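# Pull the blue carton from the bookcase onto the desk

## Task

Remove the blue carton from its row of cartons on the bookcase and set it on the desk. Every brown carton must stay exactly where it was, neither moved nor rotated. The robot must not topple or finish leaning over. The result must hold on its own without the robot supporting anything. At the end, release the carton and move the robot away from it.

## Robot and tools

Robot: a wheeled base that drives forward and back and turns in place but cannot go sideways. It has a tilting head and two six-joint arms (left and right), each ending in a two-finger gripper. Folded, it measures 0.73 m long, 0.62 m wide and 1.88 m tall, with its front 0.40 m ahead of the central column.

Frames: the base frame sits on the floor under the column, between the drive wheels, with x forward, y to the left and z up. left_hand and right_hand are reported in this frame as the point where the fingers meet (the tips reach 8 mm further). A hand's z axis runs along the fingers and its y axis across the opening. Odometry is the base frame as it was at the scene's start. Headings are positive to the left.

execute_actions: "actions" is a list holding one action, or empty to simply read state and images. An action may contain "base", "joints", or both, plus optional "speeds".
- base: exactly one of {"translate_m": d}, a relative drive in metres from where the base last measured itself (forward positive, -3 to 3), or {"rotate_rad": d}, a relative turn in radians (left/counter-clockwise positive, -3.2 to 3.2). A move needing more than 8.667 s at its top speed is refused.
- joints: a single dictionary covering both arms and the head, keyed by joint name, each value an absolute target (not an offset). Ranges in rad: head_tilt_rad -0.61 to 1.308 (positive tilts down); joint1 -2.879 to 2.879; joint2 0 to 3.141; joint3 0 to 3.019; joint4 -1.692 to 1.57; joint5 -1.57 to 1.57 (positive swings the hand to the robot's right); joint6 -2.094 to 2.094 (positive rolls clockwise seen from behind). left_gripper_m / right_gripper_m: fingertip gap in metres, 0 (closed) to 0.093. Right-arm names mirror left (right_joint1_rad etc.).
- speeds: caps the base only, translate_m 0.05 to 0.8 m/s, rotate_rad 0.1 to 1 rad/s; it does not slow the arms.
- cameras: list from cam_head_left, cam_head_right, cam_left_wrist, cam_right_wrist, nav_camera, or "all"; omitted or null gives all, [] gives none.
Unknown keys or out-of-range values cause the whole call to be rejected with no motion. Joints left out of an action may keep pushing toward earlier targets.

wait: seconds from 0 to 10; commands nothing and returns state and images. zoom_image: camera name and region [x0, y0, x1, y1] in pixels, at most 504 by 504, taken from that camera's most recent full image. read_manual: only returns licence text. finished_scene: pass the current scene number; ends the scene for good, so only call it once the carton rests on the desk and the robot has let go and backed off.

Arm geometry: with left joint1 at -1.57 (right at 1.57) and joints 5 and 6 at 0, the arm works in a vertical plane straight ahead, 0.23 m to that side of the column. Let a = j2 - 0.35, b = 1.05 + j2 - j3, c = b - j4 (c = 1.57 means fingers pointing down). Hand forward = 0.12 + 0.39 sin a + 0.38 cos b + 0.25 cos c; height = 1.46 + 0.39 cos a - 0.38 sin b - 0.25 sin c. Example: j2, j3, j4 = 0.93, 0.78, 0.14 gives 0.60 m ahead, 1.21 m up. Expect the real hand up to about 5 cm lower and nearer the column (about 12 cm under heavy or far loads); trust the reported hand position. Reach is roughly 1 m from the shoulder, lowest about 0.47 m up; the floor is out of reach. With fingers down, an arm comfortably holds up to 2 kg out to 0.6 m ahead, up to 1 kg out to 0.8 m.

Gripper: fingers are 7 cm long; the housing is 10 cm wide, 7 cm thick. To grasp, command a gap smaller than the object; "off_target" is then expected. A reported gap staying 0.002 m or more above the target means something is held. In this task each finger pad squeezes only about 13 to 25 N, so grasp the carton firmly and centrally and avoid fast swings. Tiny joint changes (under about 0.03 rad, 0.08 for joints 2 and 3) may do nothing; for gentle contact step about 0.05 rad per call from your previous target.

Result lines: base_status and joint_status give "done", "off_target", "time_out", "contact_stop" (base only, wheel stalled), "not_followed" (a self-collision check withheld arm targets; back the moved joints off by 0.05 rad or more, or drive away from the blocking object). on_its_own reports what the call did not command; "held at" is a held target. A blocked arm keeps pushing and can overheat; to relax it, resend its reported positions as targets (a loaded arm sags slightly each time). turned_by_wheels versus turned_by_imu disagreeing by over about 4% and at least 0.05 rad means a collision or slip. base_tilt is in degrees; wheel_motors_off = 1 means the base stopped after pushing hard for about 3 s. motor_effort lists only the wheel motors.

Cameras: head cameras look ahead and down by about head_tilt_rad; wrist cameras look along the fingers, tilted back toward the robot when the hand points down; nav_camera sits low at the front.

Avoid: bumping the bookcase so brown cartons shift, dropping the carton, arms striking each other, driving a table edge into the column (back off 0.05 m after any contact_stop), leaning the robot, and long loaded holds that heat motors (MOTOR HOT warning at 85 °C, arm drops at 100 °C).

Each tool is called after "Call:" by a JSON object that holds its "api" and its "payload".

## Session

Call:
{"api": "execute_actions", "payload": {"actions": []}}

Scene clock: 0.00 s.
Joint torques (N m, as the arm reports them, + toward a larger angle): no reading
base_odometry: x=+0.000 y=+0.000 heading=+0.000 (m, m, rad; odometry frame)
turned_by_wheels: +0.000 (rad since the last result)
turned_by_imu: +0.000 (rad since the last result)
base_tilt: forward=-0.1 right=+0.0 (deg)
base_status: not commanded
joint_positions: head_tilt_rad=+0.865 left_joint1_rad=-1.569 left_joint2_rad=+0.919 left_joint3_rad=+0.393 left_joint4_rad=-0.929 left_joint5_rad=+0.009 left_joint6_rad=+0.024 left_gripper_m=+0.094 right_joint1_rad=+1.577 right_joint2_rad=+0.890 right_joint3_rad=+0.417 right_joint4_rad=-0.950 right_joint5_rad=-0.013 right_joint6_rad=+0.003 right_gripper_m=+0.095
joint_status: not commanded
wheel_motors_off: 0
motor_effort: left_wheel=+4 right_wheel=+2 (%)
left_hand: x=+0.1341 y=+0.2234 z=+1.2511 quat_wxyz=(+0.449, -0.008, -0.893, +0.009) (m; base frame)
right_hand: x=+0.1500 y=-0.2221 z=+1.2512 quat_wxyz=(+0.435, -0.002, -0.901, -0.007) (m; base frame)
pictures: cam_head_left, cam_head_right, cam_left_wrist, cam_right_wrist, nav_camera
Images, in order (width x height): cam_head_left 672x504, cam_head_right 672x504, cam_left_wrist 616x616, cam_right_wrist 616x616, nav_camera 672x504.

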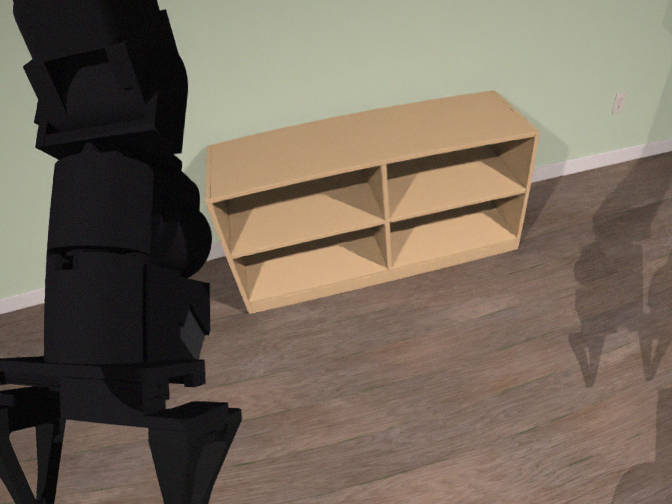

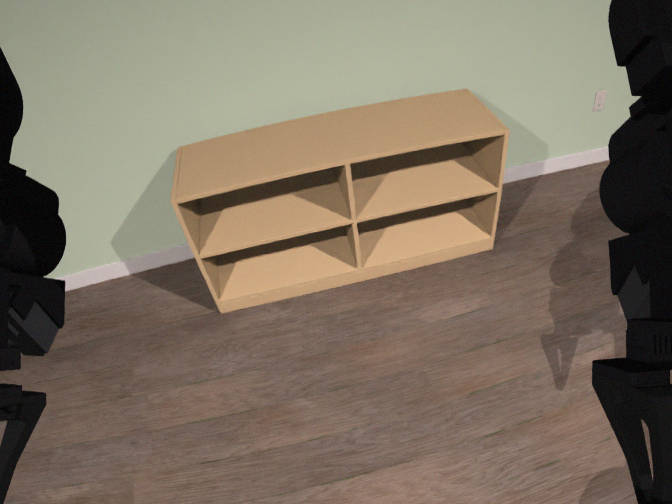

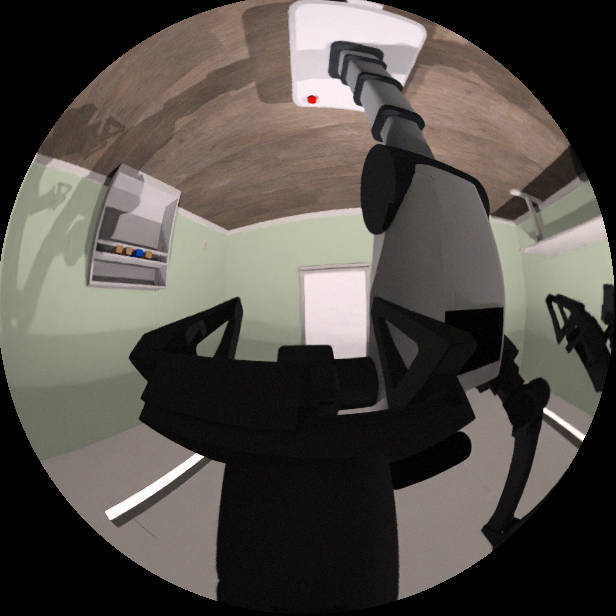

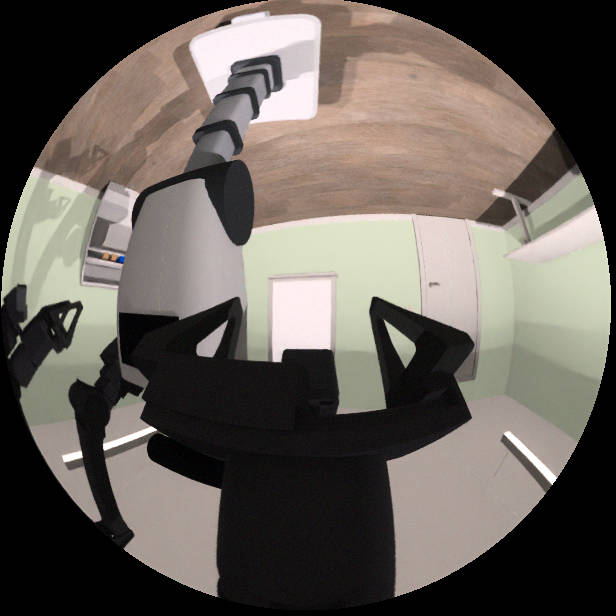

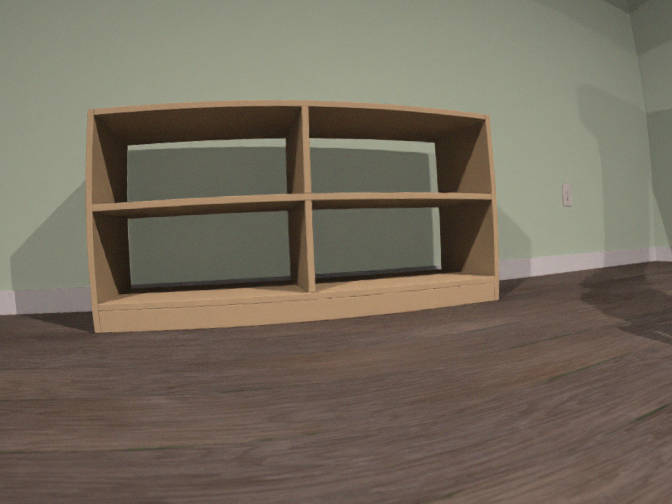

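Bookcase is to the left-behind; desk to the right.

Call:
{"api": "execute_actions", "payload": {"actions": [{"base":{"rotate_rad":2.0},"joints":{"head_tilt_rad":0.45}}], "cameras": ["cam_head_right","nav_camera"]}}

Scene clock: 3.67 s.
Joint torques (N m, as the arm reports them, + toward a larger angle): left_arm=[-0.54 -6.58 -1.38 -1.53  0.13 -0.06] | right_arm=[ 1.25 -8.74 -0.86 -1.42  0.11  0.12]
base_odometry: x=+0.000 y=+0.000 heading=+2.000 (m, m, rad; odometry frame)
turned_by_wheels: +2.000 (rad since the last result)
turned_by_imu: +2.023 (rad since the last result)
base_tilt: forward=-0.2 right=-0.2 (deg)
base_status: done
joint_positions: head_tilt_rad=+0.468 left_joint1_rad=-1.569 left_joint2_rad=+0.919 left_joint3_rad=+0.393 left_joint4_rad=-0.929 left_joint5_rad=+0.009 left_joint6_rad=+0.024 left_gripper_m=+0.094 right_joint1_rad=+1.577 right_joint2_rad=+0.890 right_joint3_rad=+0.417 right_joint4_rad=-0.950 right_joint5_rad=-0.013 right_joint6_rad=+0.003 right_gripper_m=+0.095
joint_status: all done
wheel_motors_off: 0
motor_effort: left_wheel=-2(45) right_wheel=+2(27) (%)
left_hand: x=+0.1341 y=+0.2234 z=+1.2511 quat_wxyz=(+0.449, -0.008, -0.893, +0.009) (m; base frame)
right_hand: x=+0.1500 y=-0.2221 z=+1.2512 quat_wxyz=(+0.435, -0.002, -0.901, -0.007) (m; base frame)
pictures: cam_head_right, nav_camera
Images, in order (width x height): cam_head_right 672x504, nav_camera 672x504.

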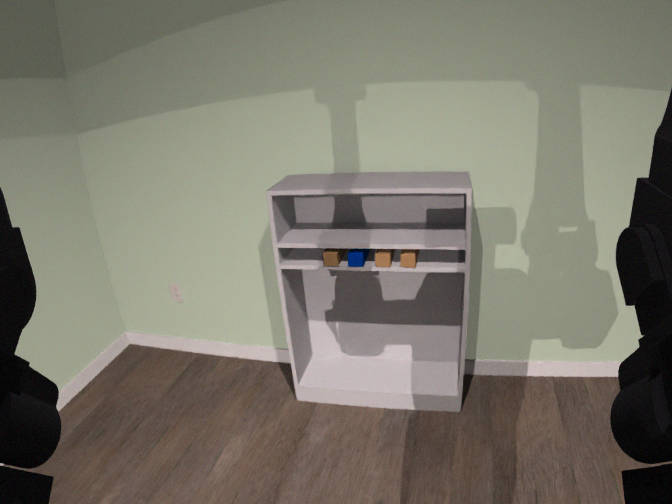

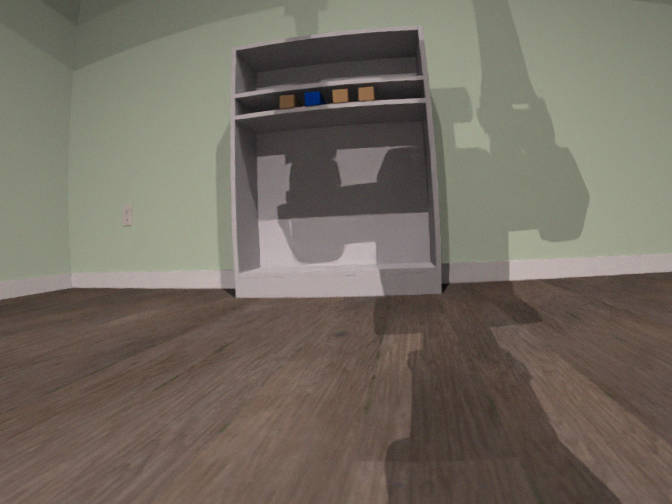

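Call:
{"api": "execute_actions", "payload": {"actions": [{"base":{"rotate_rad":0.13},"joints":{"left_joint2_rad":2.25,"left_joint3_rad":1.5,"left_joint4_rad":1.5,"left_joint5_rad":0,"left_joint6_rad":0}}], "cameras": []}}

Call:
{"api": "execute_actions", "payload": {"actions": [{"base":{"translate_m":1.05}}], "cameras": []}}

Call:
{"api": "execute_actions", "payload": {"actions": [{"base":{"rotate_rad":-0.13},"joints":{"head_tilt_rad":0.8}}], "cameras": ["cam_head_left","cam_left_wrist","nav_camera"]}}

Scene clock: 6.20 s.
Joint torques (N m, as the arm reports them, + toward a larger angle): left_arm=[ -0.36 -13.67  -0.02   2.09   0.    -0.15] | right_arm=[ 1.2  -8.62 -0.98 -1.41  0.11  0.12]
base_odometry: x=+0.000 y=+0.000 heading=+2.129 (m, m, rad; odometry frame)
turned_by_wheels: +0.129 (rad since the last result)
turned_by_imu: +0.130 (rad since the last result)
base_tilt: forward=-0.2 right=+0.0 (deg)
base_status: done
joint_positions: head_tilt_rad=+0.468 left_joint1_rad=-1.569 left_joint2_rad=+2.259 left_joint3_rad=+1.497 left_joint4_rad=+1.481 left_joint5_rad=+0.003 left_joint6_rad=+0.010 left_gripper_m=+0.094 right_joint1_rad=+1.577 right_joint2_rad=+0.890 right_joint3_rad=+0.417 right_joint4_rad=-0.950 right_joint5_rad=-0.013 right_joint6_rad=+0.003 right_gripper_m=+0.095
joint_status: all done
wheel_motors_off: 0
motor_effort: left_wheel=-3(29) right_wheel=+3(20) (%)
left_hand: x=+0.6289 y=+0.2255 z=+0.8765 quat_wxyz=(-0.582, -0.005, -0.813, -0.003) (m; base frame)
right_hand: x=+0.1500 y=-0.2221 z=+1.2512 quat_wxyz=(+0.435, -0.002, -0.901, -0.007) (m; base frame)
pictures: none
No camera images: the call's "cameras" was empty. Leave "cameras" out to get every camera's image.

Scene clock: 9.37 s.
Joint torques (N m, as the arm reports them, + toward a larger angle): left_arm=[ -0.24 -13.86  -0.3    2.1    0.    -0.15] | right_arm=[ 1.19 -8.64 -1.06 -1.32  0.11  0.12]
base_odometry: x=-0.556 y=+0.891 heading=+2.129 (m, m, rad; odometry frame)
turned_by_wheels: +0.000 (rad since the last result)
turned_by_imu: +0.000 (rad since the last result)
base_tilt: forward=-0.2 right=-0.2 (deg)
base_status: done
joint_positions: head_tilt_rad=+0.468 left_joint1_rad=-1.569 left_joint2_rad=+2.258 left_joint3_rad=+1.501 left_joint4_rad=+1.481 left_joint5_rad=+0.003 left_joint6_rad=+0.010 left_gripper_m=+0.094 right_joint1_rad=+1.577 right_joint2_rad=+0.890 right_joint3_rad=+0.419 right_joint4_rad=-0.950 right_joint5_rad=-0.013 right_joint6_rad=+0.003 right_gripper_m=+0.095
joint_status: not commanded
wheel_motors_off: 0
motor_effort: left_wheel=-2(69) right_wheel=+0(48) (%)
left_hand: x=+0.6315 y=+0.2255 z=+0.8778 quat_wxyz=(-0.584, -0.005, -0.812, -0.003) (m; base frame)
right_hand: x=+0.1508 y=-0.2221 z=+1.2509 quat_wxyz=(+0.434, -0.002, -0.901, -0.007) (m; base frame)
pictures: none
No camera images: the call's "cameras" was empty. Leave "cameras" out to get every camera's image.

Scene clock: 10.47 s.
Joint torques (N m, as the arm reports them, + toward a larger angle): left_arm=[ -0.27 -14.06  -0.34   2.07   0.03  -0.16] | right_arm=[ 1.19 -8.69 -1.17 -1.43  0.11  0.13]
base_odometry: x=-0.556 y=+0.891 heading=+2.000 (m, m, rad; odometry frame)
turned_by_wheels: -0.129 (rad since the last result)
turned_by_imu: -0.128 (rad since the last result)
base_tilt: forward=-0.1 right=-0.1 (deg)
base_status: done
joint_positions: head_tilt_rad=+0.802 left_joint1_rad=-1.569 left_joint2_rad=+2.258 left_joint3_rad=+1.501 left_joint4_rad=+1.481 left_joint5_rad=+0.002 left_joint6_rad=+0.010 left_gripper_m=+0.094 right_joint1_rad=+1.577 right_joint2_rad=+0.890 right_joint3_rad=+0.419 right_joint4_rad=-0.950 right_joint5_rad=-0.013 right_joint6_rad=+0.003 right_gripper_m=+0.095
joint_status: all done
wheel_motors_off: 0
motor_effort: left_wheel=-1(45) right_wheel=-1(40) (%)
left_hand: x=+0.6315 y=+0.2256 z=+0.8778 quat_wxyz=(-0.584, -0.005, -0.812, -0.003) (m; base frame)
right_hand: x=+0.1508 y=-0.2221 z=+1.2509 quat_wxyz=(+0.434, -0.002, -0.901, -0.007) (m; base frame)
pictures: cam_head_left, cam_left_wrist, nav_camera
Images, in order (width x height): cam_head_left 672x504, cam_left_wrist 616x616, nav_camera 672x504.

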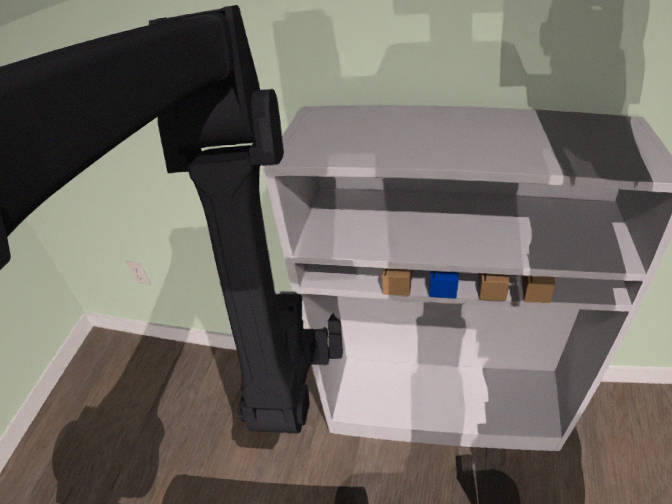

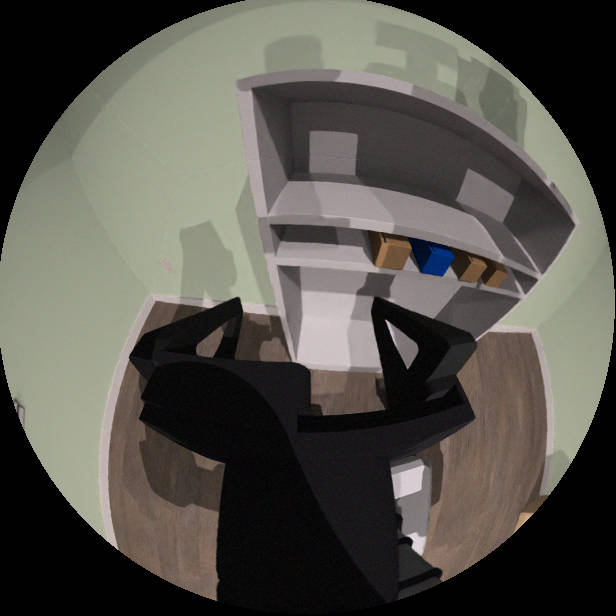

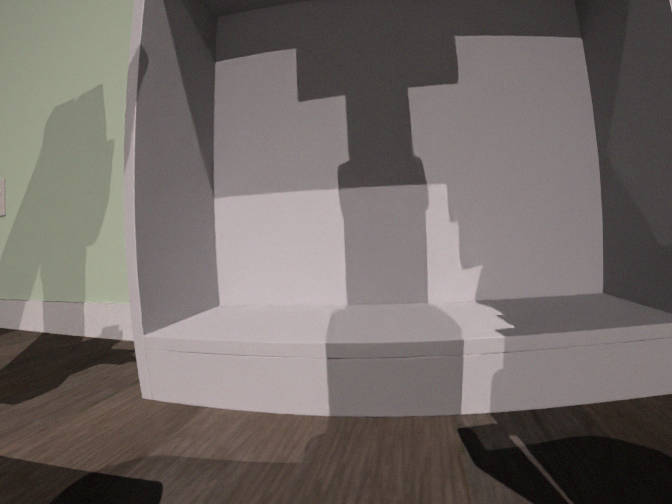

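Call:
{"api": "execute_actions", "payload": {"actions": [{"base":{"rotate_rad":0.4}}], "cameras": []}}

Call:
{"api": "execute_actions", "payload": {"actions": [{"base":{"translate_m":-0.63}}], "cameras": []}}

Call:
{"api": "execute_actions", "payload": {"actions": [{"base":{"rotate_rad":-0.4}}], "cameras": []}}

Call:
{"api": "execute_actions", "payload": {"actions": [{"base":{"translate_m":0.55}}], "cameras": ["cam_head_left","cam_left_wrist","nav_camera"]}}

Scene clock: 12.50 s.
Joint torques (N m, as the arm reports them, + toward a larger angle): left_arm=[ -0.44 -14.01  -0.31   2.09   0.03  -0.15] | right_arm=[ 1.2  -8.84 -1.09 -1.38  0.12  0.12]
base_odometry: x=-0.557 y=+0.891 heading=+2.399 (m, m, rad; odometry frame)
turned_by_wheels: +0.399 (rad since the last result)
turned_by_imu: +0.394 (rad since the last result)
base_tilt: forward=-0.2 right=-0.1 (deg)
base_status: done
joint_positions: head_tilt_rad=+0.802 left_joint1_rad=-1.568 left_joint2_rad=+2.258 left_joint3_rad=+1.501 left_joint4_rad=+1.481 left_joint5_rad=+0.002 left_joint6_rad=+0.010 left_gripper_m=+0.094 right_joint1_rad=+1.577 right_joint2_rad=+0.890 right_joint3_rad=+0.419 right_joint4_rad=-0.950 right_joint5_rad=-0.013 right_joint6_rad=+0.003 right_gripper_m=+0.095
joint_status: not commanded
wheel_motors_off: 0
motor_effort: left_wheel=-2(56) right_wheel=+0(44) (%)
left_hand: x=+0.6315 y=+0.2265 z=+0.8778 quat_wxyz=(-0.584, -0.005, -0.812, -0.004) (m; base frame)
right_hand: x=+0.1508 y=-0.2221 z=+1.2509 quat_wxyz=(+0.434, -0.002, -0.901, -0.007) (m; base frame)
pictures: none
No camera images: the call's "cameras" was empty. Leave "cameras" out to get every camera's image.

Scene clock: 15.00 s.
Joint torques (N m, as the arm reports them, + toward a larger angle): left_arm=[ -0.28 -13.7    0.05   2.05   0.03  -0.15] | right_arm=[ 1.18 -8.65 -0.66 -1.43  0.12  0.12]
base_odometry: x=-0.092 y=+0.465 heading=+2.399 (m, m, rad; odometry frame)
turned_by_wheels: +0.000 (rad since the last result)
turned_by_imu: -0.001 (rad since the last result)
base_tilt: forward=+0.0 right=+0.0 (deg)
base_status: done
joint_positions: head_tilt_rad=+0.803 left_joint1_rad=-1.568 left_joint2_rad=+2.256 left_joint3_rad=+1.497 left_joint4_rad=+1.481 left_joint5_rad=+0.002 left_joint6_rad=+0.010 left_gripper_m=+0.094 right_joint1_rad=+1.577 right_joint2_rad=+0.890 right_joint3_rad=+0.414 right_joint4_rad=-0.950 right_joint5_rad=-0.013 right_joint6_rad=+0.003 right_gripper_m=+0.095
joint_status: not commanded
wheel_motors_off: 0
motor_effort: left_wheel=-1(78) right_wheel=+0(48) (%)
left_hand: x=+0.6305 y=+0.2265 z=+0.8780 quat_wxyz=(-0.583, -0.005, -0.812, -0.004) (m; base frame)
right_hand: x=+0.1482 y=-0.2221 z=+1.2518 quat_wxyz=(+0.436, -0.002, -0.900, -0.007) (m; base frame)
pictures: none
No camera images: the call's "cameras" was empty. Leave "cameras" out to get every camera's image.

Scene clock: 16.63 s.
Joint torques (N m, as the arm reports them, + toward a larger angle): left_arm=[ -0.51 -13.94  -0.03   2.08   0.04  -0.15] | right_arm=[ 1.36 -8.74 -0.65 -1.4   0.11  0.11]
base_odometry: x=-0.092 y=+0.465 heading=+2.000 (m, m, rad; odometry frame)
turned_by_wheels: -0.399 (rad since the last result)
turned_by_imu: -0.398 (rad since the last result)
base_tilt: forward=-0.4 right=-0.2 (deg)
base_status: done
joint_positions: head_tilt_rad=+0.803 left_joint1_rad=-1.568 left_joint2_rad=+2.256 left_joint3_rad=+1.497 left_joint4_rad=+1.481 left_joint5_rad=+0.002 left_joint6_rad=+0.010 left_gripper_m=+0.094 right_joint1_rad=+1.577 right_joint2_rad=+0.890 right_joint3_rad=+0.414 right_joint4_rad=-0.950 right_joint5_rad=-0.013 right_joint6_rad=+0.003 right_gripper_m=+0.095
joint_status: not commanded
wheel_motors_off: 0
motor_effort: left_wheel=+3(59) right_wheel=+0(33) (%)
left_hand: x=+0.6305 y=+0.2262 z=+0.8780 quat_wxyz=(-0.583, -0.005, -0.812, -0.003) (m; base frame)
right_hand: x=+0.1482 y=-0.2221 z=+1.2518 quat_wxyz=(+0.436, -0.002, -0.900, -0.007) (m; base frame)
pictures: none
No camera images: the call's "cameras" was empty. Leave "cameras" out to get every camera's image.

Scene clock: 19.00 s.
Joint torques (N m, as the arm reports them, + toward a larger angle): left_arm=[ -0.31 -13.98  -0.26   2.09   0.04  -0.16] | right_arm=[ 1.11 -8.61 -0.93 -1.32  0.12  0.12]
base_odometry: x=-0.321 y=+0.965 heading=+2.000 (m, m, rad; odometry frame)
turned_by_wheels: +0.000 (rad since the last result)
turned_by_imu: -0.001 (rad since the last result)
base_tilt: forward=-0.1 right=+0.0 (deg)
base_status: done
joint_positions: head_tilt_rad=+0.803 left_joint1_rad=-1.568 left_joint2_rad=+2.256 left_joint3_rad=+1.501 left_joint4_rad=+1.481 left_joint5_rad=+0.002 left_joint6_rad=+0.010 left_gripper_m=+0.094 right_joint1_rad=+1.577 right_joint2_rad=+0.889 right_joint3_rad=+0.418 right_joint4_rad=-0.950 right_joint5_rad=-0.013 right_joint6_rad=+0.003 right_gripper_m=+0.095
joint_status: not commanded
wheel_motors_off: 0
motor_effort: left_wheel=+0(71) right_wheel=+0(51) (%)
left_hand: x=+0.6328 y=+0.2262 z=+0.8789 quat_wxyz=(-0.585, -0.005, -0.811, -0.003) (m; base frame)
right_hand: x=+0.1508 y=-0.2221 z=+1.2510 quat_wxyz=(+0.434, -0.002, -0.901, -0.007) (m; base frame)
pictures: cam_head_left, cam_left_wrist, nav_camera
Images, in order (width x height): cam_head_left 672x504, cam_left_wrist 616x616, nav_camera 672x504.

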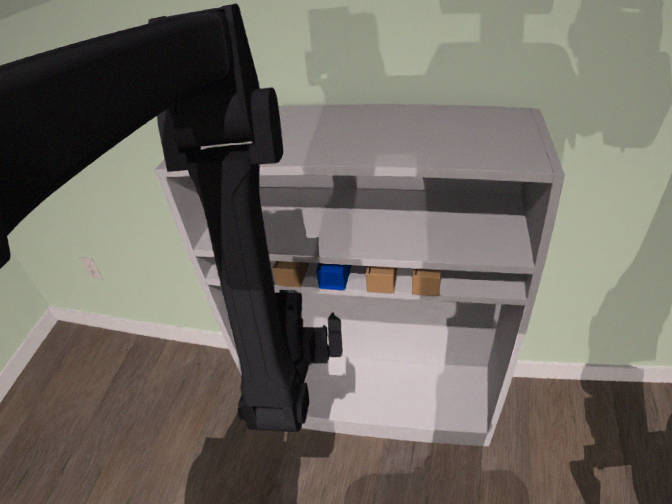

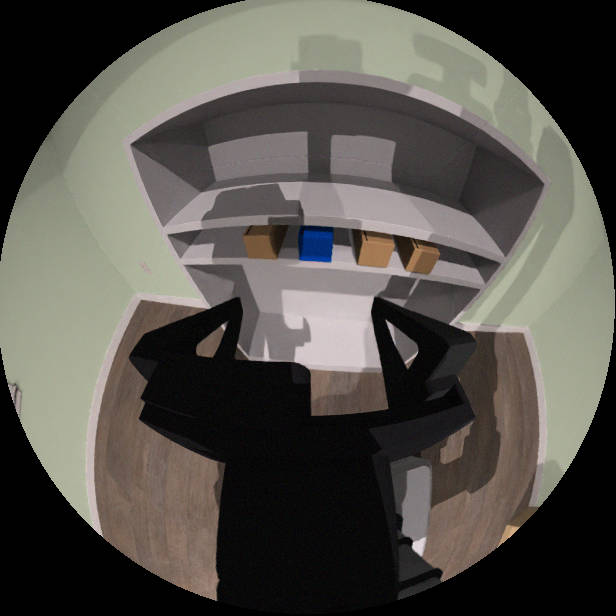

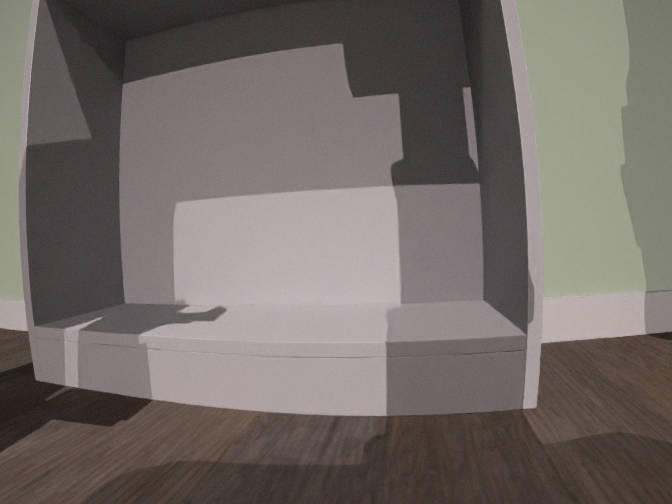

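Call:
{"api": "execute_actions", "payload": {"actions": [{"base":{"rotate_rad":-0.02},"joints":{"left_joint2_rad":2.38,"left_joint3_rad":1.63,"left_gripper_m":0.066}}], "cameras": ["cam_left_wrist"]}}

Call:
{"api": "execute_actions", "payload": {"actions": [{"base":{"translate_m":0.08},"speeds":{"translate_m":0.1}}], "cameras": ["cam_left_wrist","cam_head_left"]}}

Scene clock: 20.50 s.
Joint torques (N m, as the arm reports them, + toward a larger angle): left_arm=[  0.06 -12.44  -0.4    2.08   0.04  -0.15] | right_arm=[ 1.22 -8.74 -0.94 -1.4   0.11  0.12]
base_odometry: x=-0.321 y=+0.965 heading=+1.982 (m, m, rad; odometry frame)
turned_by_wheels: -0.018 (rad since the last result)
turned_by_imu: -0.019 (rad since the last result)
base_tilt: forward=-0.4 right=+0.1 (deg)
base_status: done
joint_positions: head_tilt_rad=+0.803 left_joint1_rad=-1.570 left_joint2_rad=+2.374 left_joint3_rad=+1.633 left_joint4_rad=+1.481 left_joint5_rad=+0.002 left_joint6_rad=+0.010 left_gripper_m=+0.066 right_joint1_rad=+1.577 right_joint2_rad=+0.889 right_joint3_rad=+0.418 right_joint4_rad=-0.950 right_joint5_rad=-0.013 right_joint6_rad=+0.003 right_gripper_m=+0.095
joint_status: all done
wheel_motors_off: 0
motor_effort: left_wheel=+1(50) right_wheel=-1(36) (%)
left_hand: x=+0.6213 y=+0.2247 z=+0.8390 quat_wxyz=(-0.591, -0.005, -0.807, -0.002) (m; base frame)
right_hand: x=+0.1508 y=-0.2221 z=+1.2510 quat_wxyz=(+0.434, -0.002, -0.901, -0.007) (m; base frame)
pictures: cam_left_wrist
Images, in order (width x height): cam_left_wrist 616x616.

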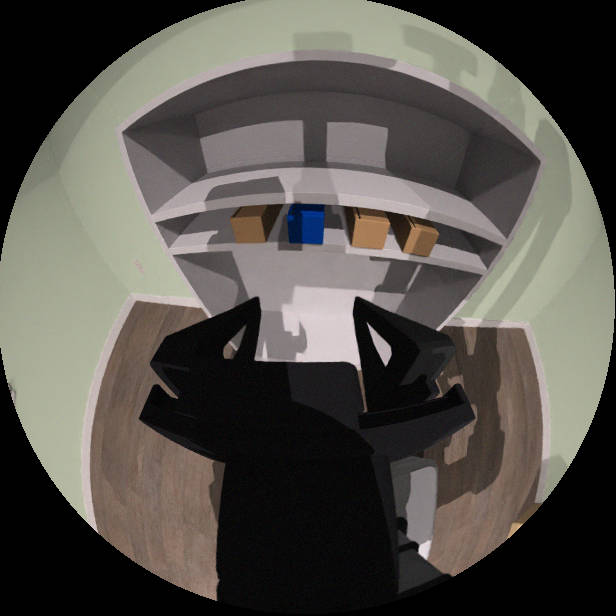

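Scene clock: 22.10 s.
Joint torques (N m, as the arm reports them, + toward a larger angle): left_arm=[ -0.11 -12.08  -0.27   2.1    0.04  -0.15] | right_arm=[ 1.19 -9.47 -0.97 -1.37  0.12  0.12]
base_odometry: x=-0.353 y=+1.039 heading=+1.980 (m, m, rad; odometry frame)
turned_by_wheels: -0.001 (rad since the last result)
turned_by_imu: -0.002 (rad since the last result)
base_tilt: forward=-0.2 right=-0.1 (deg)
base_status: done
joint_positions: head_tilt_rad=+0.803 left_joint1_rad=-1.570 left_joint2_rad=+2.373 left_joint3_rad=+1.632 left_joint4_rad=+1.481 left_joint5_rad=+0.002 left_joint6_rad=+0.010 left_gripper_m=+0.066 right_joint1_rad=+1.577 right_joint2_rad=+0.889 right_joint3_rad=+0.416 right_joint4_rad=-0.950 right_joint5_rad=-0.013 right_joint6_rad=+0.003 right_gripper_m=+0.095
joint_status: not commanded
wheel_motors_off: 0
motor_effort: left_wheel=-3(48) right_wheel=+1(39) (%)
left_hand: x=+0.6209 y=+0.2247 z=+0.8390 quat_wxyz=(-0.590, -0.005, -0.807, -0.002) (m; base frame)
right_hand: x=+0.1496 y=-0.2221 z=+1.2514 quat_wxyz=(+0.435, -0.002, -0.901, -0.007) (m; base frame)
pictures: cam_head_left, cam_left_wrist
Images, in order (width x height): cam_head_left 672x504, cam_left_wrist 616x616.

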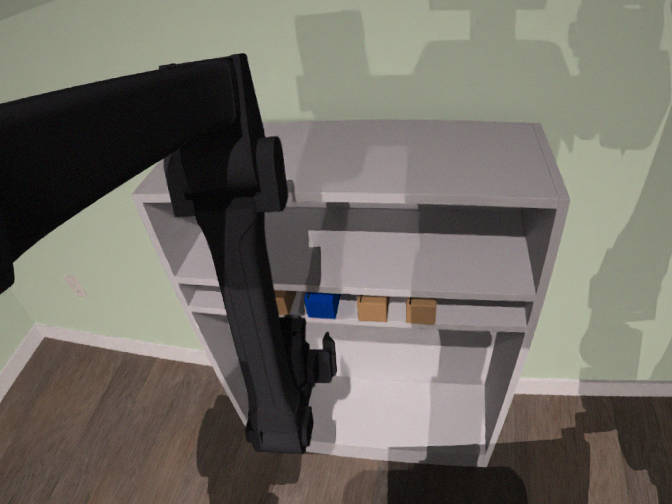

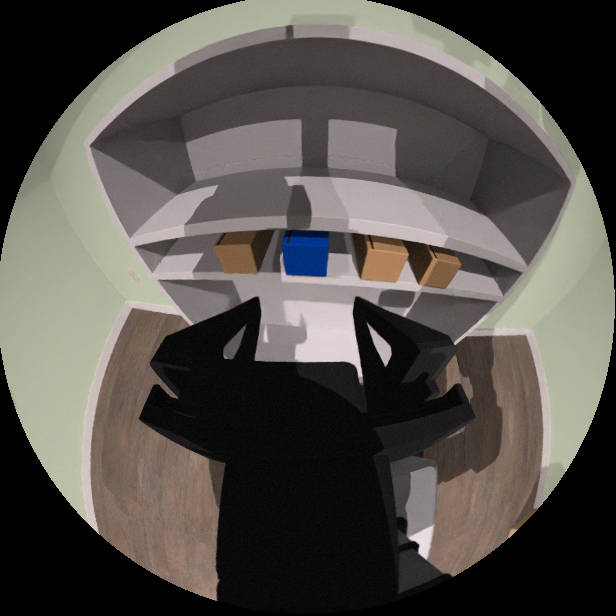

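Call:
{"api": "execute_actions", "payload": {"actions": [{"base":{"translate_m":0.09},"speeds":{"translate_m":0.1},"joints":{"left_joint2_rad":2.54,"left_joint3_rad":1.79}}], "cameras": ["cam_left_wrist"]}}

Scene clock: 24.10 s.
Joint torques (N m, as the arm reports them, + toward a larger angle): left_arm=[ -0.01 -11.61  -0.18   2.05   0.04  -0.15] | right_arm=[ 1.23 -8.24 -0.78 -1.51  0.11  0.13]
base_odometry: x=-0.389 y=+1.121 heading=+1.979 (m, m, rad; odometry frame)
turned_by_wheels: -0.001 (rad since the last result)
turned_by_imu: -0.002 (rad since the last result)
base_tilt: forward=-0.1 right=-0.2 (deg)
base_status: done
joint_positions: head_tilt_rad=+0.803 left_joint1_rad=-1.570 left_joint2_rad=+2.542 left_joint3_rad=+1.790 left_joint4_rad=+1.481 left_joint5_rad=+0.002 left_joint6_rad=+0.010 left_gripper_m=+0.066 right_joint1_rad=+1.577 right_joint2_rad=+0.889 right_joint3_rad=+0.417 right_joint4_rad=-0.950 right_joint5_rad=-0.013 right_joint6_rad=+0.003 right_gripper_m=+0.095
joint_status: all done
wheel_motors_off: 0
motor_effort: left_wheel=-3(48) right_wheel=+1(32) (%)
left_hand: x=+0.5830 y=+0.2248 z=+0.7820 quat_wxyz=(-0.586, -0.005, -0.810, -0.002) (m; base frame)
right_hand: x=+0.1499 y=-0.2221 z=+1.2514 quat_wxyz=(+0.434, -0.002, -0.901, -0.007) (m; base frame)
pictures: cam_left_wrist
Images, in order (width x height): cam_left_wrist 616x616.

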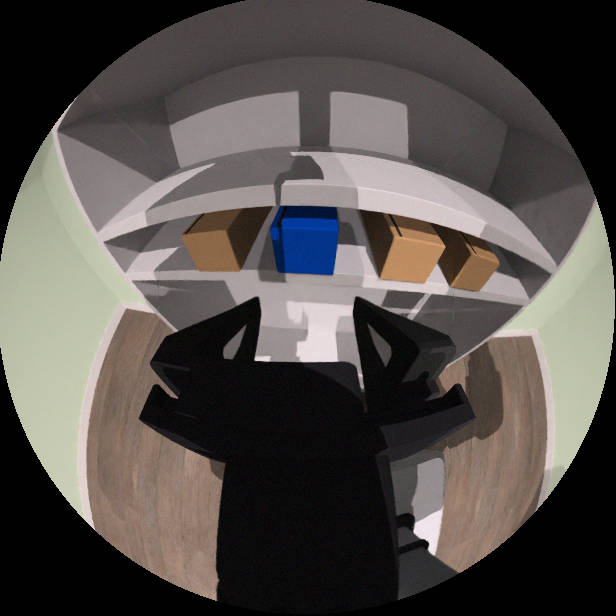

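Call:
{"api": "execute_actions", "payload": {"actions": [{"base":{"translate_m":0.06},"speeds":{"translate_m":0.05}}], "cameras": ["cam_left_wrist"]}}

Scene clock: 26.20 s.
Joint torques (N m, as the arm reports them, + toward a larger angle): left_arm=[ -0.17 -11.89  -0.18   2.08   0.04  -0.15] | right_arm=[ 1.27 -8.48 -0.76 -1.43  0.11  0.12]
base_odometry: x=-0.413 y=+1.177 heading=+1.979 (m, m, rad; odometry frame)
turned_by_wheels: -0.001 (rad since the last result)
turned_by_imu: -0.001 (rad since the last result)
base_tilt: forward=+0.0 right=+0.0 (deg)
base_status: done
joint_positions: head_tilt_rad=+0.803 left_joint1_rad=-1.570 left_joint2_rad=+2.541 left_joint3_rad=+1.791 left_joint4_rad=+1.481 left_joint5_rad=+0.002 left_joint6_rad=+0.010 left_gripper_m=+0.066 right_joint1_rad=+1.577 right_joint2_rad=+0.889 right_joint3_rad=+0.416 right_joint4_rad=-0.950 right_joint5_rad=-0.013 right_joint6_rad=+0.003 right_gripper_m=+0.095
joint_status: not commanded
wheel_motors_off: 0
motor_effort: left_wheel=-1(40) right_wheel=+0(30) (%)
left_hand: x=+0.5840 y=+0.2248 z=+0.7825 quat_wxyz=(-0.587, -0.005, -0.810, -0.002) (m; base frame)
right_hand: x=+0.1497 y=-0.2221 z=+1.2514 quat_wxyz=(+0.435, -0.002, -0.901, -0.007) (m; base frame)
pictures: cam_left_wrist
Images, in order (width x height): cam_left_wrist 616x616.

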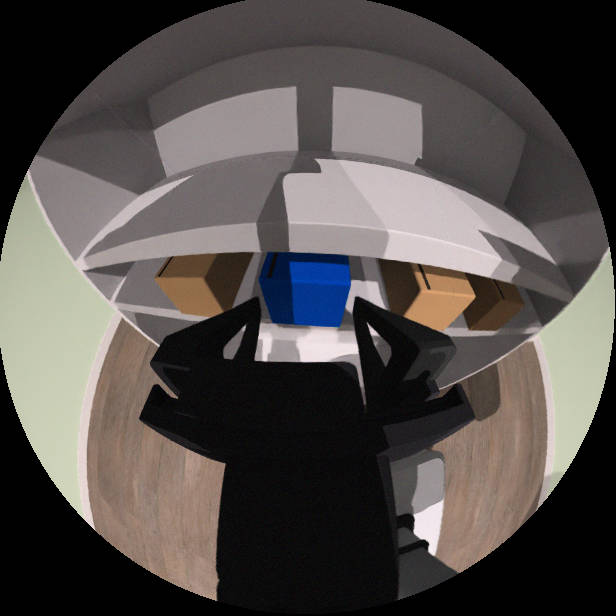

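Call:
{"api": "execute_actions", "payload": {"actions": [{"base":{"translate_m":0.04},"speeds":{"translate_m":0.05},"joints":{"left_gripper_m":0.072}}], "cameras": ["cam_left_wrist"]}}

Scene clock: 27.87 s.
Joint torques (N m, as the arm reports them, + toward a larger angle): left_arm=[ -0.15 -11.81  -0.15   2.06   0.04  -0.16] | right_arm=[ 1.19 -8.75 -0.83 -1.35  0.11  0.12]
base_odometry: x=-0.429 y=+1.213 heading=+1.978 (m, m, rad; odometry frame)
turned_by_wheels: +0.000 (rad since the last result)
turned_by_imu: -0.001 (rad since the last result)
base_tilt: forward=-0.4 right=-0.1 (deg)
base_status: done
joint_positions: head_tilt_rad=+0.803 left_joint1_rad=-1.570 left_joint2_rad=+2.540 left_joint3_rad=+1.790 left_joint4_rad=+1.481 left_joint5_rad=+0.002 left_joint6_rad=+0.011 left_gripper_m=+0.072 right_joint1_rad=+1.577 right_joint2_rad=+0.889 right_joint3_rad=+0.416 right_joint4_rad=-0.950 right_joint5_rad=-0.013 right_joint6_rad=+0.003 right_gripper_m=+0.095
joint_status: all done
wheel_motors_off: 0
motor_effort: left_wheel=+0(38) right_wheel=+0(30) (%)
left_hand: x=+0.5840 y=+0.2248 z=+0.7827 quat_wxyz=(-0.587, -0.005, -0.810, -0.003) (m; base frame)
right_hand: x=+0.1495 y=-0.2221 z=+1.2515 quat_wxyz=(+0.435, -0.002, -0.901, -0.007) (m; base frame)
pictures: cam_left_wrist
Images, in order (width x height): cam_left_wrist 616x616.

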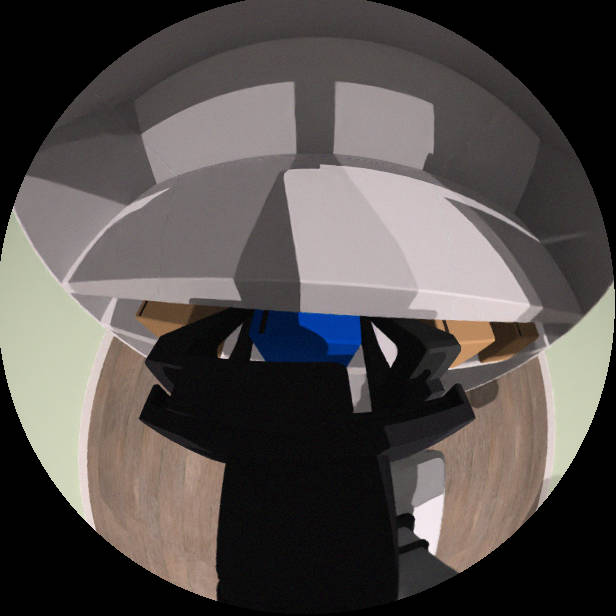

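Call:
{"api": "execute_actions", "payload": {"actions": [{"joints":{"left_gripper_m":0.03}}], "cameras": []}}

Call:
{"api": "execute_actions", "payload": {"actions": [{"base":{"translate_m":-0.13},"speeds":{"translate_m":0.06}}], "cameras": ["cam_left_wrist","cam_head_left"]}}

Scene clock: 28.53 s.
Joint torques (N m, as the arm reports them, + toward a larger angle): left_arm=[ -0.13 -11.7   -0.15   2.07   0.07  -0.16] | right_arm=[ 1.23 -8.23 -0.81 -1.42  0.11  0.12]
base_odometry: x=-0.429 y=+1.213 heading=+1.978 (m, m, rad; odometry frame)
turned_by_wheels: +0.000 (rad since the last result)
turned_by_imu: +0.000 (rad since the last result)
base_tilt: forward=-0.3 right=+0.0 (deg)
base_status: not commanded
joint_positions: head_tilt_rad=+0.803 left_joint1_rad=-1.570 left_joint2_rad=+2.540 left_joint3_rad=+1.790 left_joint4_rad=+1.481 left_joint5_rad=+0.001 left_joint6_rad=+0.011 left_gripper_m=+0.061 right_joint1_rad=+1.577 right_joint2_rad=+0.889 right_joint3_rad=+0.416 right_joint4_rad=-0.950 right_joint5_rad=-0.013 right_joint6_rad=+0.003 right_gripper_m=+0.095
joint_status: left_gripper_m off_target (ended at +0.061, target +0.030)
wheel_motors_off: 0
motor_effort: left_wheel=+0(1) right_wheel=+0(0) (%)
left_hand: x=+0.5840 y=+0.2249 z=+0.7827 quat_wxyz=(-0.587, -0.005, -0.810, -0.003) (m; base frame)
right_hand: x=+0.1495 y=-0.2221 z=+1.2515 quat_wxyz=(+0.435, -0.002, -0.901, -0.007) (m; base frame)
pictures: none
No camera images: the call's "cameras" was empty. Leave "cameras" out to get every camera's image.

Scene clock: 31.47 s.
Joint torques (N m, as the arm reports them, + toward a larger angle): left_arm=[ -0.15 -11.72  -0.09   2.06   0.06  -0.16] | right_arm=[ 1.21 -9.2  -0.86 -1.41  0.11  0.12]
base_odometry: x=-0.377 y=+1.094 heading=+1.980 (m, m, rad; odometry frame)
turned_by_wheels: +0.002 (rad since the last result)
turned_by_imu: +0.001 (rad since the last result)
base_tilt: forward=-0.2 right=-0.1 (deg)
base_status: done
joint_positions: head_tilt_rad=+0.803 left_joint1_rad=-1.570 left_joint2_rad=+2.539 left_joint3_rad=+1.788 left_joint4_rad=+1.482 left_joint5_rad=+0.001 left_joint6_rad=+0.011 left_gripper_m=+0.061 right_joint1_rad=+1.577 right_joint2_rad=+0.888 right_joint3_rad=+0.417 right_joint4_rad=-0.950 right_joint5_rad=-0.013 right_joint6_rad=+0.003 right_gripper_m=+0.095
joint_status: not commanded
wheel_motors_off: 0
motor_effort: left_wheel=+2(57) right_wheel=-1(30) (%)
left_hand: x=+0.5839 y=+0.2249 z=+0.7830 quat_wxyz=(-0.587, -0.005, -0.810, -0.003) (m; base frame)
right_hand: x=+0.1500 y=-0.2221 z=+1.2514 quat_wxyz=(+0.434, -0.002, -0.901, -0.007) (m; base frame)
pictures: cam_head_left, cam_left_wrist
Images, in order (width x height): cam_head_left 672x504, cam_left_wrist 616x616.

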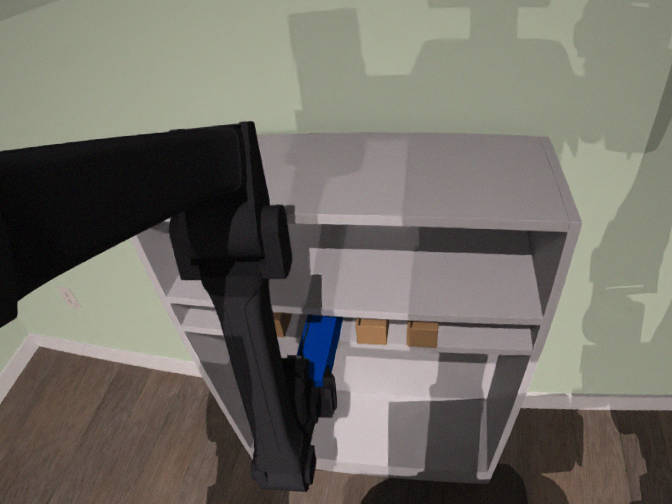

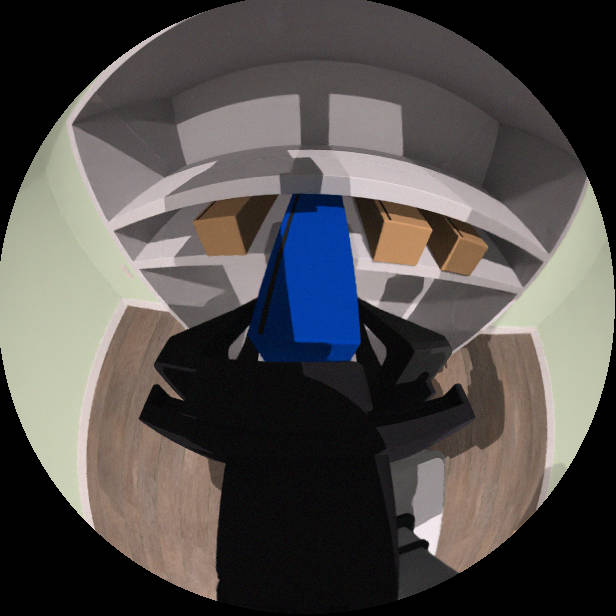

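Call:
{"api": "execute_actions", "payload": {"actions": [{"joints":{"left_gripper_m":0.085}}], "cameras": []}}

Call:
{"api": "execute_actions", "payload": {"actions": [{"base":{"translate_m":-0.25},"speeds":{"translate_m":0.2}}], "cameras": []}}

Call:
{"api": "execute_actions", "payload": {"actions": [{"joints":{"left_joint2_rad":2.0,"left_joint3_rad":1.7,"left_joint4_rad":0.35}}], "cameras": []}}

Call:
{"api": "execute_actions", "payload": {"actions": [{"base":{"translate_m":0.15},"speeds":{"translate_m":0.12}}], "cameras": ["cam_left_wrist","cam_head_left"]}}

Scene clock: 32.47 s.
Joint torques (N m, as the arm reports them, + toward a larger angle): left_arm=[ -0.13 -11.72  -0.04   2.05   0.06  -0.16] | right_arm=[ 1.13 -8.6  -0.8  -1.42  0.12  0.12]
base_odometry: x=-0.377 y=+1.094 heading=+1.980 (m, m, rad; odometry frame)
turned_by_wheels: +0.000 (rad since the last result)
turned_by_imu: +0.000 (rad since the last result)
base_tilt: forward=-0.3 right=-0.2 (deg)
base_status: not commanded
joint_positions: head_tilt_rad=+0.803 left_joint1_rad=-1.570 left_joint2_rad=+2.539 left_joint3_rad=+1.788 left_joint4_rad=+1.482 left_joint5_rad=+0.001 left_joint6_rad=+0.011 left_gripper_m=+0.085 right_joint1_rad=+1.577 right_joint2_rad=+0.888 right_joint3_rad=+0.417 right_joint4_rad=-0.950 right_joint5_rad=-0.013 right_joint6_rad=+0.003 right_gripper_m=+0.095
joint_status: all done
wheel_motors_off: 0
motor_effort: left_wheel=+2(2) right_wheel=-2(2) (%)
left_hand: x=+0.5839 y=+0.2249 z=+0.7830 quat_wxyz=(-0.587, -0.005, -0.810, -0.003) (m; base frame)
right_hand: x=+0.1500 y=-0.2221 z=+1.2514 quat_wxyz=(+0.434, -0.002, -0.901, -0.007) (m; base frame)
pictures: none
No camera images: the call's "cameras" was empty. Leave "cameras" out to get every camera's image.

Scene clock: 34.63 s.
Joint torques (N m, as the arm reports them, + toward a larger angle): left_arm=[ -0.08 -11.85  -0.07   2.06   0.06  -0.16] | right_arm=[ 1.14 -8.56 -0.63 -1.38  0.12  0.12]
base_odometry: x=-0.277 y=+0.865 heading=+1.978 (m, m, rad; odometry frame)
turned_by_wheels: -0.001 (rad since the last result)
turned_by_imu: -0.002 (rad since the last result)
base_tilt: forward=-0.1 right=-0.1 (deg)
base_status: done
joint_positions: head_tilt_rad=+0.803 left_joint1_rad=-1.570 left_joint2_rad=+2.539 left_joint3_rad=+1.789 left_joint4_rad=+1.482 left_joint5_rad=+0.001 left_joint6_rad=+0.011 left_gripper_m=+0.085 right_joint1_rad=+1.577 right_joint2_rad=+0.888 right_joint3_rad=+0.416 right_joint4_rad=-0.950 right_joint5_rad=-0.013 right_joint6_rad=+0.003 right_gripper_m=+0.095
joint_status: not commanded
wheel_motors_off: 0
motor_effort: left_wheel=-2(37) right_wheel=+1(49) (%)
left_hand: x=+0.5844 y=+0.2249 z=+0.7832 quat_wxyz=(-0.587, -0.005, -0.809, -0.003) (m; base frame)
right_hand: x=+0.1496 y=-0.2221 z=+1.2515 quat_wxyz=(+0.435, -0.002, -0.901, -0.007) (m; base frame)
pictures: none
No camera images: the call's "cameras" was empty. Leave "cameras" out to get every camera's image.

Scene clock: 36.67 s.
Joint torques (N m, as the arm reports them, + toward a larger angle): left_arm=[ -0.19 -17.81   3.86   0.54   0.07  -0.16] | right_arm=[ 1.1  -8.72 -0.72 -1.41  0.11  0.12]
base_odometry: x=-0.277 y=+0.865 heading=+1.978 (m, m, rad; odometry frame)
turned_by_wheels: +0.000 (rad since the last result)
turned_by_imu: -0.001 (rad since the last result)
base_tilt: forward=+0.0 right=-0.2 (deg)
base_status: not commanded
joint_positions: head_tilt_rad=+0.803 left_joint1_rad=-1.570 left_joint2_rad=+2.003 left_joint3_rad=+1.693 left_joint4_rad=+0.356 left_joint5_rad=+0.001 left_joint6_rad=+0.011 left_gripper_m=+0.085 right_joint1_rad=+1.577 right_joint2_rad=+0.888 right_joint3_rad=+0.416 right_joint4_rad=-0.950 right_joint5_rad=-0.013 right_joint6_rad=+0.003 right_gripper_m=+0.095
joint_status: all done
wheel_motors_off: 0
motor_effort: left_wheel=-4(4) right_wheel=+1(1) (%)
left_hand: x=+0.7206 y=+0.2249 z=+0.8426 quat_wxyz=(-0.281, -0.005, -0.960, -0.001) (m; base frame)
right_hand: x=+0.1496 y=-0.2221 z=+1.2515 quat_wxyz=(+0.435, -0.002, -0.901, -0.007) (m; base frame)
pictures: none
No camera images: the call's "cameras" was empty. Leave "cameras" out to get every camera's image.

Scene clock: 38.77 s.
Joint torques (N m, as the arm reports them, + toward a larger angle): left_arm=[ -0.17 -17.64   3.82   0.59   0.07  -0.16] | right_arm=[ 1.11 -8.45 -0.95 -1.35  0.11  0.12]
base_odometry: x=-0.337 y=+1.002 heading=+1.977 (m, m, rad; odometry frame)
turned_by_wheels: -0.001 (rad since the last result)
turned_by_imu: -0.002 (rad since the last result)
base_tilt: forward=-0.1 right=+0.0 (deg)
base_status: done
joint_positions: head_tilt_rad=+0.803 left_joint1_rad=-1.570 left_joint2_rad=+2.003 left_joint3_rad=+1.693 left_joint4_rad=+0.356 left_joint5_rad=+0.001 left_joint6_rad=+0.011 left_gripper_m=+0.085 right_joint1_rad=+1.577 right_joint2_rad=+0.888 right_joint3_rad=+0.417 right_joint4_rad=-0.950 right_joint5_rad=-0.013 right_joint6_rad=+0.003 right_gripper_m=+0.095
joint_status: not commanded
wheel_motors_off: 0
motor_effort: left_wheel=-1(73) right_wheel=+1(27) (%)
left_hand: x=+0.7206 y=+0.2249 z=+0.8426 quat_wxyz=(-0.281, -0.005, -0.960, -0.001) (m; base frame)
right_hand: x=+0.1500 y=-0.2221 z=+1.2514 quat_wxyz=(+0.434, -0.002, -0.901, -0.007) (m; base frame)
pictures: cam_head_left, cam_left_wrist
Images, in order (width x height): cam_head_left 672x504, cam_left_wrist 616x616.

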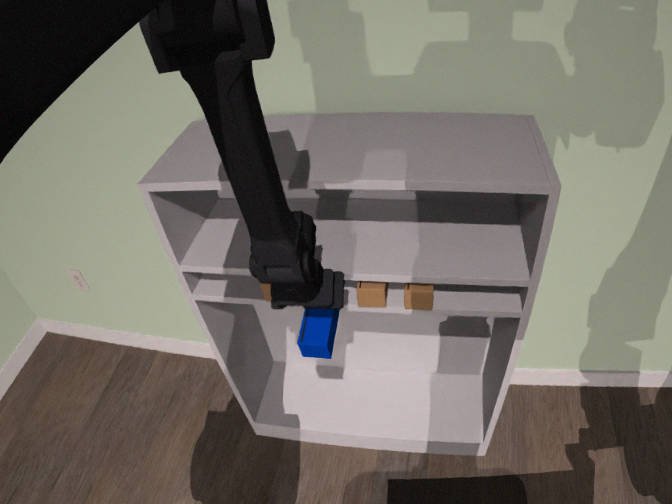

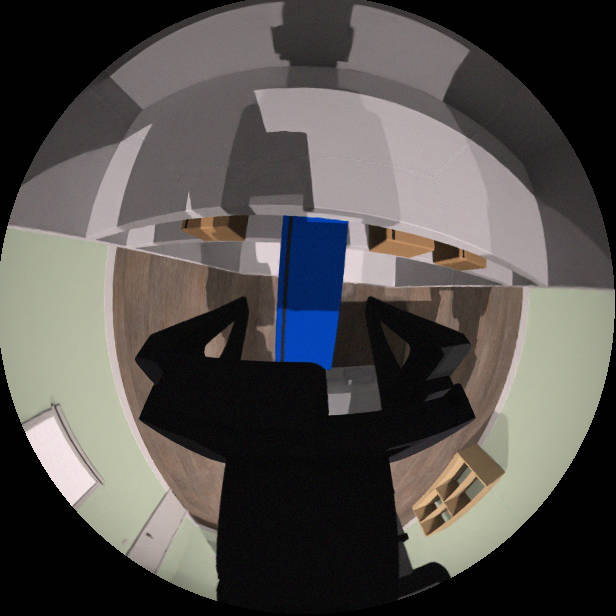

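Call:
{"api": "execute_actions", "payload": {"actions": [{"joints":{"left_joint2_rad":2.2,"left_joint3_rad":1.9}}], "cameras": []}}

Call:
{"api": "execute_actions", "payload": {"actions": [{"base":{"translate_m":0.05},"speeds":{"translate_m":0.05}}], "cameras": ["cam_left_wrist"]}}

Scene clock: 40.03 s.
Joint torques (N m, as the arm reports them, + toward a larger angle): left_arm=[ -0.22 -17.28   4.22   0.56   0.07  -0.16] | right_arm=[ 1.19 -8.52 -0.95 -1.38  0.11  0.12]
base_odometry: x=-0.337 y=+1.002 heading=+1.977 (m, m, rad; odometry frame)
turned_by_wheels: +0.000 (rad since the last result)
turned_by_imu: +0.000 (rad since the last result)
base_tilt: forward=+0.0 right=+0.0 (deg)
base_status: not commanded
joint_positions: head_tilt_rad=+0.803 left_joint1_rad=-1.570 left_joint2_rad=+2.201 left_joint3_rad=+1.888 left_joint4_rad=+0.356 left_joint5_rad=+0.001 left_joint6_rad=+0.011 left_gripper_m=+0.085 right_joint1_rad=+1.577 right_joint2_rad=+0.888 right_joint3_rad=+0.417 right_joint4_rad=-0.950 right_joint5_rad=-0.013 right_joint6_rad=+0.003 right_gripper_m=+0.095
joint_status: all done
wheel_motors_off: 0
motor_effort: left_wheel=+1(1) right_wheel=+2(2) (%)
left_hand: x=+0.7053 y=+0.2249 z=+0.7674 quat_wxyz=(-0.280, -0.005, -0.960, -0.001) (m; base frame)
right_hand: x=+0.1500 y=-0.2221 z=+1.2514 quat_wxyz=(+0.434, -0.002, -0.901, -0.007) (m; base frame)
pictures: none
No camera images: the call's "cameras" was empty. Leave "cameras" out to get every camera's image.

Scene clock: 41.87 s.
Joint torques (N m, as the arm reports them, + toward a larger angle): left_arm=[ -0.14 -17.1    4.13   0.64   0.07  -0.16] | right_arm=[ 1.08 -8.65 -0.88 -1.33  0.12  0.12]
base_odometry: x=-0.357 y=+1.048 heading=+1.976 (m, m, rad; odometry frame)
turned_by_wheels: -0.001 (rad since the last result)
turned_by_imu: -0.002 (rad since the last result)
base_tilt: forward=-0.4 right=-0.2 (deg)
base_status: done
joint_positions: head_tilt_rad=+0.803 left_joint1_rad=-1.570 left_joint2_rad=+2.200 left_joint3_rad=+1.889 left_joint4_rad=+0.356 left_joint5_rad=+0.001 left_joint6_rad=+0.011 left_gripper_m=+0.085 right_joint1_rad=+1.577 right_joint2_rad=+0.888 right_joint3_rad=+0.417 right_joint4_rad=-0.950 right_joint5_rad=-0.013 right_joint6_rad=+0.003 right_gripper_m=+0.095
joint_status: not commanded
wheel_motors_off: 0
motor_effort: left_wheel=-2(49) right_wheel=+1(45) (%)
left_hand: x=+0.7062 y=+0.2249 z=+0.7680 quat_wxyz=(-0.281, -0.005, -0.960, -0.001) (m; base frame)
right_hand: x=+0.1500 y=-0.2221 z=+1.2514 quat_wxyz=(+0.434, -0.002, -0.901, -0.007) (m; base frame)
pictures: cam_left_wrist
Images, in order (width x height): cam_left_wrist 616x616.

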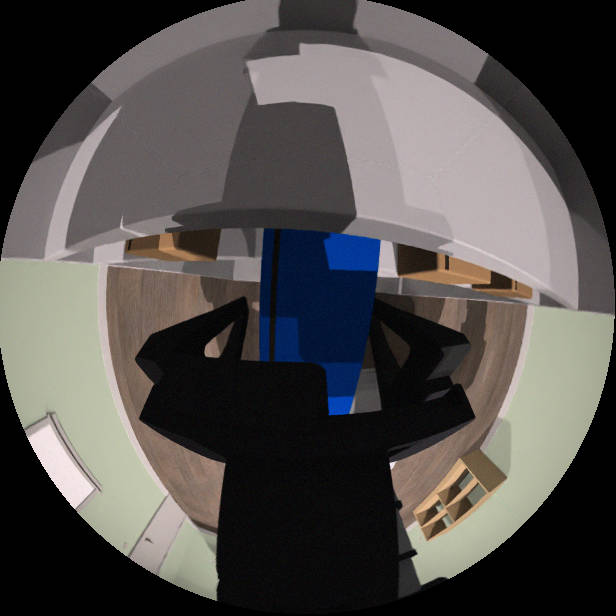

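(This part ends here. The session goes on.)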